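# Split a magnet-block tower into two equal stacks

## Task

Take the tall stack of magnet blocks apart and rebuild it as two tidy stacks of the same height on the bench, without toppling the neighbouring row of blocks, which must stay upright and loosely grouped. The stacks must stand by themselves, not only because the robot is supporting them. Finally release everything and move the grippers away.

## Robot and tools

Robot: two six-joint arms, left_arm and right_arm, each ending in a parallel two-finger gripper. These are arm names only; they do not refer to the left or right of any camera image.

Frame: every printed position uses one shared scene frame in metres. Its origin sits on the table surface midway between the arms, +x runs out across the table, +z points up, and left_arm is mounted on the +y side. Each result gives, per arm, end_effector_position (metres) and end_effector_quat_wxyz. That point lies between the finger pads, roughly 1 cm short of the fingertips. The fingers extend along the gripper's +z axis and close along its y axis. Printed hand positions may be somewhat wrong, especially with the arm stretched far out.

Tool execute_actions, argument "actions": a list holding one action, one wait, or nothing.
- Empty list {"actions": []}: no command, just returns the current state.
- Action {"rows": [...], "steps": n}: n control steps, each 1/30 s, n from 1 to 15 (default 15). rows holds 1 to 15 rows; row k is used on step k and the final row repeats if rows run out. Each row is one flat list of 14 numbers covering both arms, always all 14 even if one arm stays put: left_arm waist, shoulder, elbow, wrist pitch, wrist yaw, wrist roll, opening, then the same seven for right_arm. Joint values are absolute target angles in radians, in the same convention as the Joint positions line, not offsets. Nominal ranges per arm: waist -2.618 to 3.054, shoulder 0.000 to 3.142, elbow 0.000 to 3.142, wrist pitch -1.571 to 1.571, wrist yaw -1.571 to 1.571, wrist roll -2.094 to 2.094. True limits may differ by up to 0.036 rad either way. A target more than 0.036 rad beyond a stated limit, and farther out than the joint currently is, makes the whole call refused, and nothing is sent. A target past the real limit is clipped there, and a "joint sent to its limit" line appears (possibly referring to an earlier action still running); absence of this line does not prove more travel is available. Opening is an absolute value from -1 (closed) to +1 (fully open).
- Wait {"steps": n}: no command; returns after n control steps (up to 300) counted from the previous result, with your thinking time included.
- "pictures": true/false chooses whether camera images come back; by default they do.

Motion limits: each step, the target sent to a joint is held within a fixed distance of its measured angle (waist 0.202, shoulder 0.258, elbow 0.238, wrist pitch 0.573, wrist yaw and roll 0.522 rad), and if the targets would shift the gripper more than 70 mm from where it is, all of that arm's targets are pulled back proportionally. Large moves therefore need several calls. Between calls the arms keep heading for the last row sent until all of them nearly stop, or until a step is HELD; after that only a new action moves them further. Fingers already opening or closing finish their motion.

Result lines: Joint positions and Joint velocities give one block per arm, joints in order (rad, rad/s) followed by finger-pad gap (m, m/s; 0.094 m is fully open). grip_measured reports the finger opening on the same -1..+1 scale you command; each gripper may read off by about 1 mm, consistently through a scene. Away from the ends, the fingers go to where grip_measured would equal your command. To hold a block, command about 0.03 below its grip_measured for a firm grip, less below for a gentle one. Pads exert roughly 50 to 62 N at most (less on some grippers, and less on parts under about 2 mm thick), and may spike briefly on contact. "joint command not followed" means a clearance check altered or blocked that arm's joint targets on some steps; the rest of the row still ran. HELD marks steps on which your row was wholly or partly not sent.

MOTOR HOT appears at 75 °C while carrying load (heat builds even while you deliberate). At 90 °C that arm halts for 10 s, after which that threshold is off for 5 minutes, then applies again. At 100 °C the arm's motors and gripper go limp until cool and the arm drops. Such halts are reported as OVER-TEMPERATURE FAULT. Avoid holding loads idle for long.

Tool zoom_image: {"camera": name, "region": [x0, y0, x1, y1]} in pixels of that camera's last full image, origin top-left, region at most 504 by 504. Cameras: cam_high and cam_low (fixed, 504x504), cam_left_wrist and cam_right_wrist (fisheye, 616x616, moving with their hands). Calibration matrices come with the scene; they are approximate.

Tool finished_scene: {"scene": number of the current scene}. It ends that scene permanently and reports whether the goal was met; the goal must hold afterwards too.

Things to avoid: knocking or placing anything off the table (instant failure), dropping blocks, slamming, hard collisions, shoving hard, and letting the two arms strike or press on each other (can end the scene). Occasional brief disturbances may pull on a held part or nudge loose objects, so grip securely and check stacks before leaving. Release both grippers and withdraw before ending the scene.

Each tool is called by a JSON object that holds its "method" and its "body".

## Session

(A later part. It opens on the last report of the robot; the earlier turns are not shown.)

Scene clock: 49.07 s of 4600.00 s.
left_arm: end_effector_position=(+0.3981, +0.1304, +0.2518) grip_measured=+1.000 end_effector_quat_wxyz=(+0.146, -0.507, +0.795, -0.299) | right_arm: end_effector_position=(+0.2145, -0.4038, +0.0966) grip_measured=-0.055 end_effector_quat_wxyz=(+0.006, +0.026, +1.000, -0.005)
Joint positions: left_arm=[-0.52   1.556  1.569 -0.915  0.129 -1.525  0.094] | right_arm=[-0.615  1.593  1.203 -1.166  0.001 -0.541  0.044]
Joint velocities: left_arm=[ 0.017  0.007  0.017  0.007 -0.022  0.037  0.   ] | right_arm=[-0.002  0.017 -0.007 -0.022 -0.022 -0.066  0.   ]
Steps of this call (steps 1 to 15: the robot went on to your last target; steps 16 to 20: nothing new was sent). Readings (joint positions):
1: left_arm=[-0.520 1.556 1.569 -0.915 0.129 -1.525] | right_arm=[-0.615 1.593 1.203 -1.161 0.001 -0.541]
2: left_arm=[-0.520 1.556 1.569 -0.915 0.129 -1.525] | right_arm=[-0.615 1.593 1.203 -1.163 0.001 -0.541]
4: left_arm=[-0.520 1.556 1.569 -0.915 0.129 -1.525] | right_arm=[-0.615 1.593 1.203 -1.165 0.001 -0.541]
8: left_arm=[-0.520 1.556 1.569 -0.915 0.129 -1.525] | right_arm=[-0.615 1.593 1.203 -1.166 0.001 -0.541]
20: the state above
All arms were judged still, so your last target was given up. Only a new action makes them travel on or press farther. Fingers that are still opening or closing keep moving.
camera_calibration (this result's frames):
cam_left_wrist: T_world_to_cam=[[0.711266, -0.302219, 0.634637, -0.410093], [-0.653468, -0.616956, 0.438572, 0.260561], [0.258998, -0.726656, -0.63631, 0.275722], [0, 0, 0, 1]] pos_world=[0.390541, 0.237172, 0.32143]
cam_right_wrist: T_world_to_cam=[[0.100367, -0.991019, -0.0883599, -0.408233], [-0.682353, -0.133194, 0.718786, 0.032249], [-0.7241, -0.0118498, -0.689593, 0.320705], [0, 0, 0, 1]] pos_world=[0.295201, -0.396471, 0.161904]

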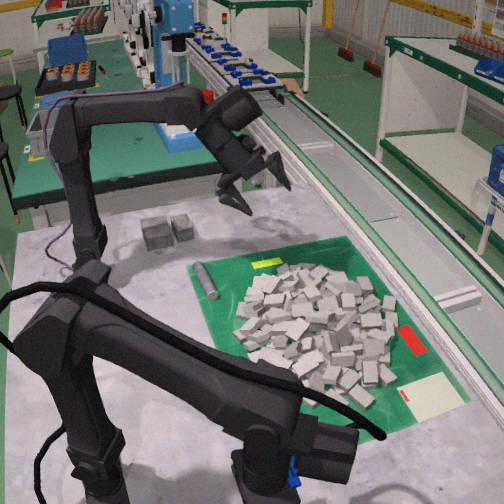

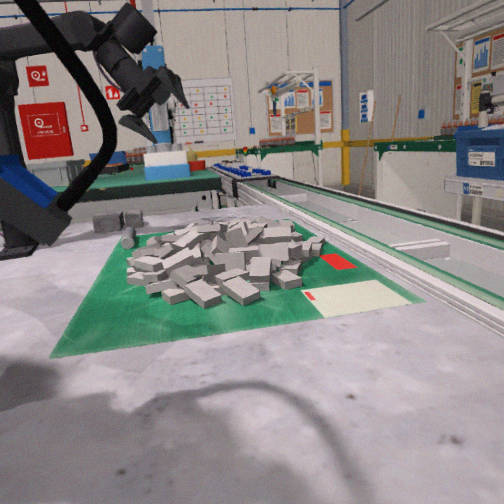

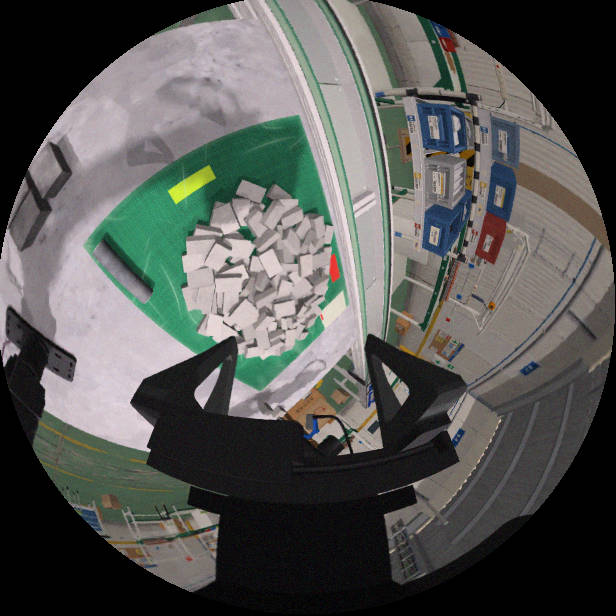

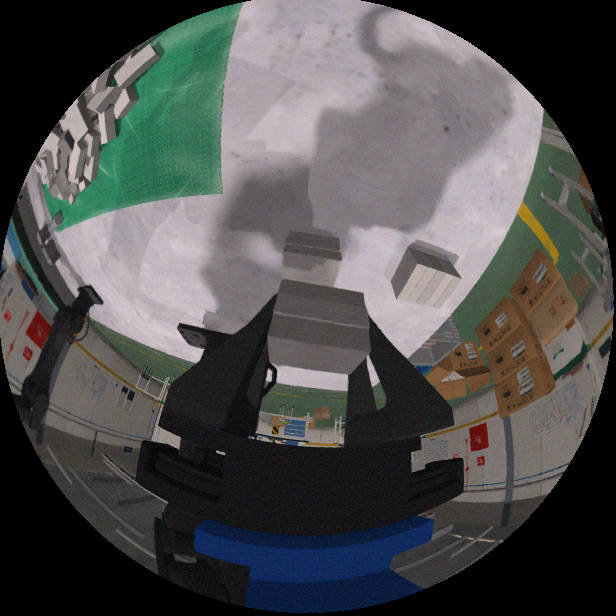

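{"method": "execute_actions", "body": {"actions": [{"rows":[[-0.52,1.556,1.569,-0.915,0.129,-1.524,1,-0.15,1.38,1.0,-1.165,0,-0.08,-0.25]],"steps":15}], "pictures": false}}

{"method": "execute_actions", "body": {"actions": [{"steps":20}], "pictures": false}}

{"method": "execute_actions", "body": {"actions": [{"rows":[[-0.52,1.556,1.569,-0.915,0.129,-1.524,1,-0.15,1.38,0.75,-0.915,0,-0.08,-0.25]],"steps":15}], "pictures": false}}

{"method": "execute_actions", "body": {"actions": [{"steps":20}]}}

Scene clock: 54.87 s of 4600.00 s.
left_arm: end_effector_position=(+0.3981, +0.1304, +0.2518) grip_measured=+1.000 end_effector_quat_wxyz=(+0.146, -0.507, +0.795, -0.299) | right_arm: end_effector_position=(+0.2079, -0.2732, +0.0905) grip_measured=-0.055 end_effector_quat_wxyz=(+0.005, +0.007, +1.000, +0.003)
Joint positions: left_arm=[-0.52   1.556  1.569 -0.915  0.129 -1.525  0.094] | right_arm=[-0.141  1.4    1.001 -1.163 -0.007 -0.106  0.044]
Joint velocities: left_arm=[-0.002  0.007 -0.017 -0.066  0.081 -0.051  0.   ] | right_arm=[ 0.007  0.007 -0.012  0.022  0.051  0.183 -0.001]
Steps of this call (steps 1 to 90: nothing new was sent; then 2.30 s passed at rest; steps 91 to 105: all 15 steps of this action). Readings (joint positions):
91: left_arm=[-0.520 1.556 1.569 -0.915 0.129 -1.525] | right_arm=[-0.592 1.564 1.167 -1.136 0.016 -0.469]
92: left_arm=[-0.520 1.556 1.569 -0.915 0.129 -1.525] | right_arm=[-0.546 1.514 1.109 -1.105 0.031 -0.393]
94: left_arm=[-0.520 1.556 1.569 -0.915 0.129 -1.525] | right_arm=[-0.401 1.430 1.029 -1.131 0.026 -0.282]
98: left_arm=[-0.520 1.556 1.569 -0.915 0.129 -1.525] | right_arm=[-0.153 1.400 1.001 -1.163 -0.011 -0.170]
105: the state above

Scene clock: 55.53 s of 4600.00 s.
left_arm: end_effector_position=(+0.3981, +0.1304, +0.2518) grip_measured=+1.000 end_effector_quat_wxyz=(+0.146, -0.507, +0.795, -0.299) | right_arm: end_effector_position=(+0.2078, -0.2737, +0.0905) grip_measured=-0.055 end_effector_quat_wxyz=(+0.005, +0.015, +1.000, +0.002)
Joint positions: left_arm=[-0.52   1.556  1.569 -0.915  0.129 -1.525  0.094] | right_arm=[-0.141  1.4    1.001 -1.163 -0.005 -0.089  0.044]
Joint velocities: left_arm=[-0.017 -0.012 -0.007  0.007 -0.066 -0.007  0.   ] | right_arm=[-0.002 -0.002 -0.017  0.007 -0.037 -0.037 -0.   ]
Steps of this call (steps 1 to 20: the robot went on to your last target). Readings (joint positions):
1: left_arm=[-0.520 1.556 1.569 -0.915 0.129 -1.525] | right_arm=[-0.141 1.400 1.001 -1.163 -0.007 -0.103]
2: left_arm=[-0.520 1.556 1.569 -0.915 0.129 -1.525] | right_arm=[-0.141 1.400 1.001 -1.163 -0.006 -0.100]
4: left_arm=[-0.520 1.556 1.569 -0.915 0.129 -1.525] | right_arm=[-0.141 1.400 1.001 -1.163 -0.006 -0.096]
8: left_arm=[-0.520 1.556 1.569 -0.915 0.129 -1.525] | right_arm=[-0.141 1.400 1.001 -1.163 -0.005 -0.092]
20: the state above

Scene clock: 56.03 s of 4600.00 s.
left_arm: end_effector_position=(+0.3981, +0.1304, +0.2518) grip_measured=+1.000 end_effector_quat_wxyz=(+0.146, -0.507, +0.795, -0.299) | right_arm: end_effector_position=(+0.1760, -0.2701, +0.0245) grip_measured=-0.055 end_effector_quat_wxyz=(-0.016, +0.015, +1.000, +0.004)
Joint positions: left_arm=[-0.52   1.556  1.569 -0.915  0.129 -1.525  0.094] | right_arm=[-0.141  1.394  0.722 -0.931 -0.004 -0.089  0.044]
Joint velocities: left_arm=[-0.002 -0.002 -0.012  0.037 -0.007  0.007  0.   ] | right_arm=[ 0.002  0.002 -0.002  0.095  0.037 -0.022 -0.   ]
Steps of this call (steps 1 to 15: all 15 steps of this action). Readings (joint positions):
1: left_arm=[-0.520 1.556 1.569 -0.915 0.129 -1.525] | right_arm=[-0.141 1.390 0.965 -1.117 -0.005 -0.089]
2: left_arm=[-0.520 1.556 1.569 -0.915 0.129 -1.525] | right_arm=[-0.141 1.378 0.904 -1.049 -0.004 -0.089]
4: left_arm=[-0.520 1.556 1.569 -0.915 0.129 -1.525] | right_arm=[-0.141 1.383 0.795 -0.989 -0.004 -0.089]
8: left_arm=[-0.520 1.556 1.569 -0.915 0.129 -1.525] | right_arm=[-0.141 1.394 0.722 -0.984 -0.004 -0.089]
15: the state above

Scene clock: 56.70 s of 4600.00 s.
left_arm: end_effector_position=(+0.3981, +0.1304, +0.2518) grip_measured=+1.000 end_effector_quat_wxyz=(+0.146, -0.507, +0.795, -0.299) | right_arm: end_effector_position=(+0.1780, -0.2703, +0.0245) grip_measured=-0.055 end_effector_quat_wxyz=(-0.012, +0.015, +1.000, +0.003)
Joint positions: left_arm=[-0.52   1.556  1.569 -0.915  0.129 -1.525  0.094] | right_arm=[-0.141  1.394  0.722 -0.923 -0.004 -0.089  0.044]
Joint velocities: left_arm=[ 0.002 -0.022 -0.017 -0.066 -0.037  0.007  0.   ] | right_arm=[-0.002 -0.002  0.007 -0.007 -0.022  0.037 -0.   ]
Steps of this call (steps 1 to 15: the robot went on to your last target; steps 16 to 20: nothing new was sent). Readings (joint positions):
1: left_arm=[-0.520 1.556 1.569 -0.915 0.129 -1.525] | right_arm=[-0.141 1.394 0.722 -0.929 -0.004 -0.089]
2: left_arm=[-0.520 1.556 1.569 -0.915 0.129 -1.525] | right_arm=[-0.141 1.394 0.722 -0.927 -0.004 -0.089]
4: left_arm=[-0.520 1.556 1.569 -0.915 0.129 -1.525] | right_arm=[-0.141 1.394 0.722 -0.925 -0.004 -0.089]
8: left_arm=[-0.520 1.556 1.569 -0.915 0.129 -1.525] | right_arm=[-0.141 1.394 0.722 -0.923 -0.004 -0.089]
20: the state above
All arms were judged still, so your last target was given up. Only a new action makes them travel on or press farther. Fingers that are still opening or closing keep moving.
camera_calibration (this result's frames):
cam_left_wrist: T_world_to_cam=[[0.711266, -0.302219, 0.634637, -0.410093], [-0.653468, -0.616956, 0.438572, 0.260561], [0.258998, -0.726656, -0.63631, 0.275722], [0, 0, 0, 1]] pos_world=[0.390541, 0.237172, 0.32143]
cam_right_wrist: T_world_to_cam=[[0.117833, -0.987093, -0.108459, -0.280232], [-0.652873, -0.159303, 0.740526, 0.0641387], [-0.748246, -0.0164482, -0.663217, 0.248501], [0, 0, 0, 1]] pos_world=[0.260835, -0.26231, 0.0869201]

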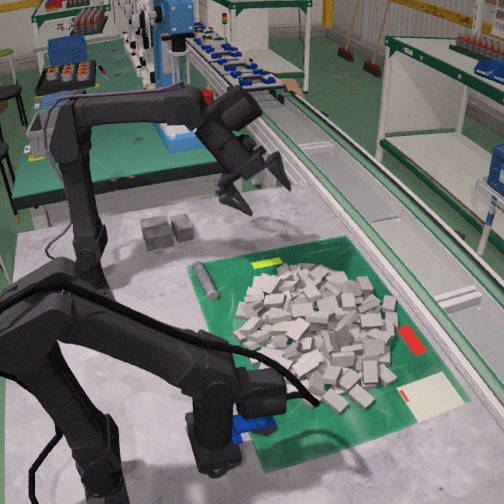

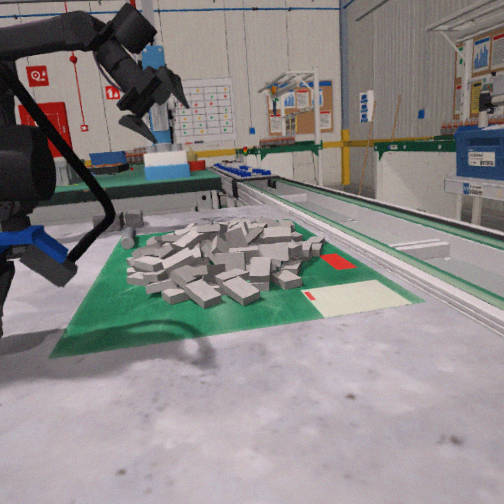

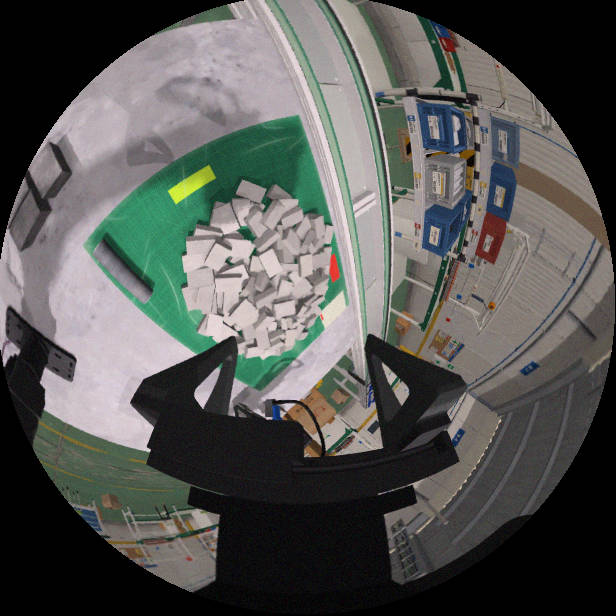

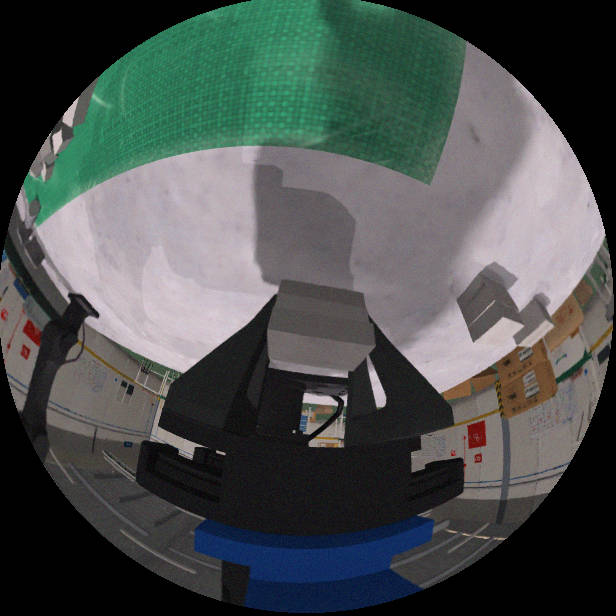

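Test contact by lowering a bit more.

{"method": "execute_actions", "body": {"actions": [{"rows":[[-0.52,1.556,1.569,-0.915,0.129,-1.524,1,-0.15,1.38,0.69,-0.875,0,-0.08,-0.25]],"steps":15}], "pictures": false}}

{"method": "execute_actions", "body": {"actions": [{"steps":15}], "pictures": false}}

Scene clock: 60.57 s of 4600.00 s.
left_arm: end_effector_position=(+0.3981, +0.1304, +0.2518) grip_measured=+1.000 end_effector_quat_wxyz=(+0.146, -0.507, +0.795, -0.299) | right_arm: end_effector_position=(+0.1770, -0.2702, +0.0177) grip_measured=-0.055 end_effector_quat_wxyz=(-0.008, +0.015, +1.000, +0.003)
Joint positions: left_arm=[-0.52   1.556  1.569 -0.915  0.129 -1.525  0.094] | right_arm=[-0.141  1.394  0.692 -0.885 -0.004 -0.089  0.044]
Joint velocities: left_arm=[-0.012 -0.002  0.017  0.022 -0.022  0.066  0.   ] | right_arm=[-0.007 -0.007 -0.002  0.095 -0.022 -0.007  0.   ]
Steps of this call (steps 1 to 90: nothing new was sent; then 0.37 s passed at rest; steps 91 to 105: all 15 steps of this action). Readings (joint positions):
91: left_arm=[-0.520 1.556 1.569 -0.915 0.129 -1.525] | right_arm=[-0.141 1.394 0.718 -0.917 -0.004 -0.089]
92: left_arm=[-0.520 1.556 1.569 -0.915 0.129 -1.525] | right_arm=[-0.141 1.394 0.711 -0.906 -0.004 -0.089]
94: left_arm=[-0.520 1.556 1.569 -0.915 0.129 -1.525] | right_arm=[-0.141 1.394 0.699 -0.896 -0.004 -0.089]
98: left_arm=[-0.520 1.556 1.569 -0.915 0.129 -1.525] | right_arm=[-0.141 1.394 0.692 -0.893 -0.004 -0.089]
105: the state above

Scene clock: 61.07 s of 4600.00 s.
left_arm: end_effector_position=(+0.3981, +0.1304, +0.2518) grip_measured=+1.000 end_effector_quat_wxyz=(+0.146, -0.507, +0.795, -0.299) | right_arm: end_effector_position=(+0.1772, -0.2702, +0.0177) grip_measured=-0.055 end_effector_quat_wxyz=(-0.007, +0.015, +1.000, +0.003)
Joint positions: left_arm=[-0.52   1.556  1.569 -0.915  0.129 -1.525  0.094] | right_arm=[-0.141  1.394  0.692 -0.883 -0.004 -0.089  0.044]
Joint velocities: left_arm=[ 0.002 -0.012  0.007 -0.022 -0.037 -0.066  0.   ] | right_arm=[-0.007  0.012 -0.007  0.066  0.007 -0.037 -0.   ]
Steps of this call (steps 1 to 15: the robot went on to your last target). Readings (joint positions):
1: left_arm=[-0.520 1.556 1.569 -0.915 0.129 -1.525] | right_arm=[-0.141 1.394 0.692 -0.885 -0.004 -0.089]
2: left_arm=[-0.520 1.556 1.569 -0.915 0.129 -1.525] | right_arm=[-0.141 1.394 0.692 -0.884 -0.004 -0.089]
4: left_arm=[-0.520 1.556 1.569 -0.915 0.129 -1.525] | right_arm=[-0.141 1.394 0.692 -0.884 -0.004 -0.089]
8: left_arm=[-0.520 1.556 1.569 -0.915 0.129 -1.525] | right_arm=[-0.141 1.394 0.692 -0.884 -0.004 -0.089]
15: the state above
All arms were judged still, so your last target was given up. Only a new action makes them travel on or press farther. Fingers that are still opening or closing keep moving.

Free motion, so 3+3. Lower slightly, release, retreat.

{"method": "execute_actions", "body": {"actions": [{"rows":[[-0.52,1.556,1.569,-0.915,0.129,-1.524,1,-0.15,1.38,0.678,-0.863,0,-0.08,-0.25]],"steps":15}], "pictures": false}}

{"method": "execute_actions", "body": {"actions": [{"rows":[[-0.52,1.556,1.569,-0.915,0.129,-1.524,1,-0.15,1.38,0.678,-0.863,0,-0.08,1]],"steps":15}], "pictures": false}}

{"method": "execute_actions", "body": {"actions": [{"rows":[[-0.52,1.556,1.569,-0.915,0.129,-1.524,1,-0.15,1.38,1.1,-1.28,0,-0.08,1]],"steps":15}], "pictures": false}}

{"method": "execute_actions", "body": {"actions": [{"steps":15}]}}

{"method": "zoom_image", "body": {"camera": "cam_right_wrist", "region": [240, 180, 540, 380]}}

Scene clock: 66.87 s of 4600.00 s.
left_arm: end_effector_position=(+0.3981, +0.1304, +0.2518) grip_measured=+1.000 end_effector_quat_wxyz=(+0.146, -0.507, +0.795, -0.299) | right_arm: end_effector_position=(+0.1764, -0.2701, +0.0154) grip_measured=-0.055 end_effector_quat_wxyz=(-0.007, +0.015, +1.000, +0.003)
Joint positions: left_arm=[-0.52   1.556  1.569 -0.915  0.129 -1.525  0.094] | right_arm=[-0.141  1.394  0.682 -0.872 -0.004 -0.089  0.044]
Joint velocities: left_arm=[-0.012  0.017 -0.002  0.037  0.007 -0.037  0.   ] | right_arm=[ 0.012 -0.002 -0.007  0.007  0.022  0.066  0.   ]
Steps of this call (steps 1 to 90: nothing new was sent; then 2.30 s passed at rest; steps 91 to 105: all 15 steps of this action). Readings (joint positions):
91: left_arm=[-0.520 1.556 1.569 -0.915 0.129 -1.525] | right_arm=[-0.141 1.394 0.691 -0.882 -0.004 -0.089]
92: left_arm=[-0.520 1.556 1.569 -0.915 0.129 -1.525] | right_arm=[-0.141 1.394 0.689 -0.878 -0.004 -0.089]
94: left_arm=[-0.520 1.556 1.569 -0.915 0.129 -1.525] | right_arm=[-0.141 1.394 0.685 -0.875 -0.004 -0.089]
98: left_arm=[-0.520 1.556 1.569 -0.915 0.129 -1.525] | right_arm=[-0.141 1.394 0.682 -0.875 -0.004 -0.089]
105: the state above

Scene clock: 67.37 s of 4600.00 s.
left_arm: end_effector_position=(+0.3981, +0.1304, +0.2518) grip_measured=+1.000 end_effector_quat_wxyz=(+0.146, -0.507, +0.795, -0.299) | right_arm: end_effector_position=(+0.1767, -0.2702, +0.0154) grip_measured=+1.000 end_effector_quat_wxyz=(-0.006, +0.015, +1.000, +0.002)
Joint positions: left_arm=[-0.52   1.556  1.569 -0.915  0.129 -1.525  0.094] | right_arm=[-0.141  1.394  0.682 -0.871 -0.004 -0.089  0.094]
Joint velocities: left_arm=[-0.002 -0.017  0.017 -0.022 -0.125 -0.007  0.   ] | right_arm=[ 0.002  0.007 -0.012 -0.007 -0.095 -0.095  0.   ]
Steps of this call (steps 1 to 15: all 15 steps of this action). Readings (joint positions):
1: left_arm=[-0.520 1.556 1.569 -0.915 0.129 -1.525] | right_arm=[-0.141 1.394 0.682 -0.872 -0.004 -0.089]
2: left_arm=[-0.520 1.556 1.569 -0.915 0.129 -1.525] | right_arm=[-0.141 1.394 0.682 -0.872 -0.004 -0.089]
4: left_arm=[-0.520 1.556 1.569 -0.915 0.129 -1.525] | right_arm=[-0.141 1.394 0.682 -0.872 -0.004 -0.089]
8: left_arm=[-0.520 1.556 1.569 -0.915 0.129 -1.525] | right_arm=[-0.141 1.394 0.682 -0.871 -0.004 -0.089]
15: the state above

Scene clock: 67.87 s of 4600.00 s.
left_arm: end_effector_position=(+0.3981, +0.1304, +0.2518) grip_measured=+1.000 end_effector_quat_wxyz=(+0.146, -0.507, +0.795, -0.299) | right_arm: end_effector_position=(+0.2159, -0.2749, +0.1226) grip_measured=+1.000 end_effector_quat_wxyz=(+0.027, +0.015, +1.000, -0.001)
Joint positions: left_arm=[-0.52   1.556  1.569 -0.915  0.129 -1.525  0.094] | right_arm=[-0.141  1.377  1.109 -1.249 -0.003 -0.089  0.094]
Joint velocities: left_arm=[ 0.002  0.007 -0.012 -0.037 -0.051 -0.037  0.   ] | right_arm=[-0.022 -0.002  0.012 -0.168  0.007  0.022  0.   ]
Steps of this call (steps 1 to 15: all 15 steps of this action). Readings (joint positions):
1: left_arm=[-0.520 1.556 1.569 -0.915 0.129 -1.525] | right_arm=[-0.141 1.399 0.718 -0.939 -0.004 -0.089]
2: left_arm=[-0.520 1.556 1.569 -0.915 0.129 -1.525] | right_arm=[-0.141 1.403 0.779 -1.030 -0.003 -0.089]
4: left_arm=[-0.520 1.556 1.569 -0.915 0.129 -1.525] | right_arm=[-0.141 1.403 0.930 -1.135 -0.003 -0.089]
8: left_arm=[-0.520 1.556 1.569 -0.915 0.129 -1.525] | right_arm=[-0.141 1.381 1.107 -1.173 -0.003 -0.089]
15: the state above

Scene clock: 68.37 s of 4600.00 s.
left_arm: end_effector_position=(+0.3981, +0.1304, +0.2518) grip_measured=+1.000 end_effector_quat_wxyz=(+0.146, -0.507, +0.795, -0.299) | right_arm: end_effector_position=(+0.2113, -0.2744, +0.1224) grip_measured=+1.000 end_effector_quat_wxyz=(+0.018, +0.015, +1.000, -0.000)
Joint positions: left_arm=[-0.52   1.556  1.569 -0.915  0.129 -1.525  0.094] | right_arm=[-0.141  1.377  1.109 -1.268 -0.003 -0.089  0.094]
Joint velocities: left_arm=[-0.017  0.002 -0.017 -0.037  0.051 -0.022  0.   ] | right_arm=[ 0.002 -0.007 -0.002  0.066 -0.095 -0.081  0.   ]
Steps of this call (steps 1 to 15: the robot went on to your last target). Readings (joint positions):
1: left_arm=[-0.520 1.556 1.569 -0.915 0.129 -1.525] | right_arm=[-0.141 1.377 1.109 -1.253 -0.003 -0.089]
2: left_arm=[-0.520 1.556 1.569 -0.915 0.129 -1.525] | right_arm=[-0.141 1.377 1.109 -1.257 -0.003 -0.089]
4: left_arm=[-0.520 1.556 1.569 -0.915 0.129 -1.525] | right_arm=[-0.141 1.377 1.109 -1.261 -0.003 -0.089]
8: left_arm=[-0.520 1.556 1.569 -0.915 0.129 -1.525] | right_arm=[-0.141 1.377 1.109 -1.266 -0.003 -0.089]
15: the state above
camera_calibration (this result's frames):
cam_left_wrist: T_world_to_cam=[[0.711266, -0.302219, 0.634637, -0.410093], [-0.653468, -0.616956, 0.438572, 0.260561], [0.258998, -0.726656, -0.63631, 0.275722], [0, 0, 0, 1]] pos_world=[0.390541, 0.237172, 0.32143]
cam_right_wrist: T_world_to_cam=[[0.123467, -0.987898, -0.0938787, -0.280734], [-0.695792, -0.153634, 0.70162, 0.0280806], [-0.707552, -0.0213068, -0.70634, 0.333666], [0, 0, 0, 1]] pos_world=[0.290286, -0.265913, 0.189625]

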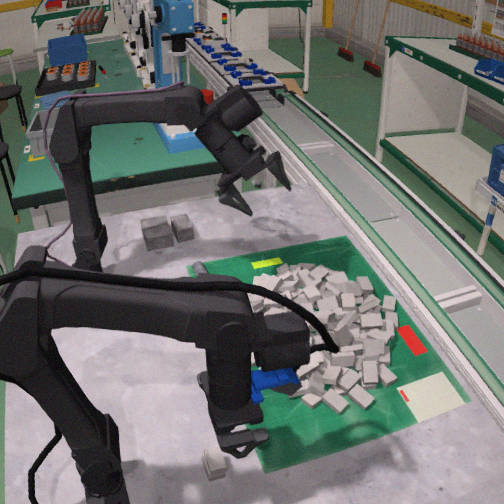

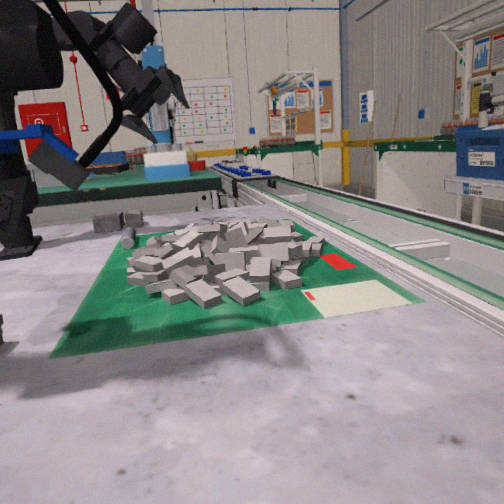

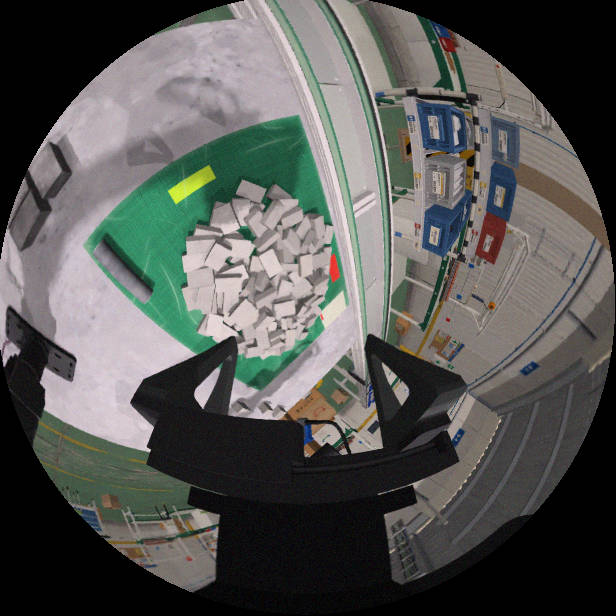

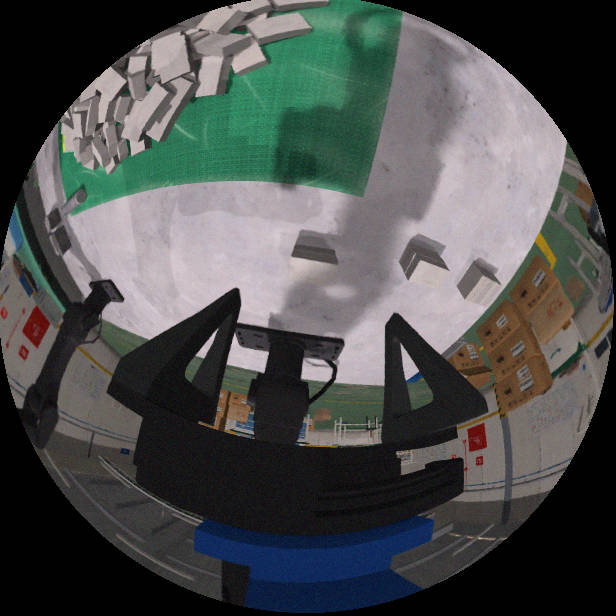

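Region (240, 180, 540, 380) of cam_right_wrist's 616x616 image, scaled by 1.680, with more detail than that image has.

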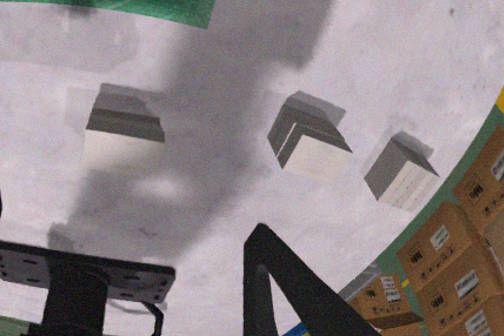

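{"method": "finished_scene", "body": {"scene": 1}}

The scene is finished: the task was done.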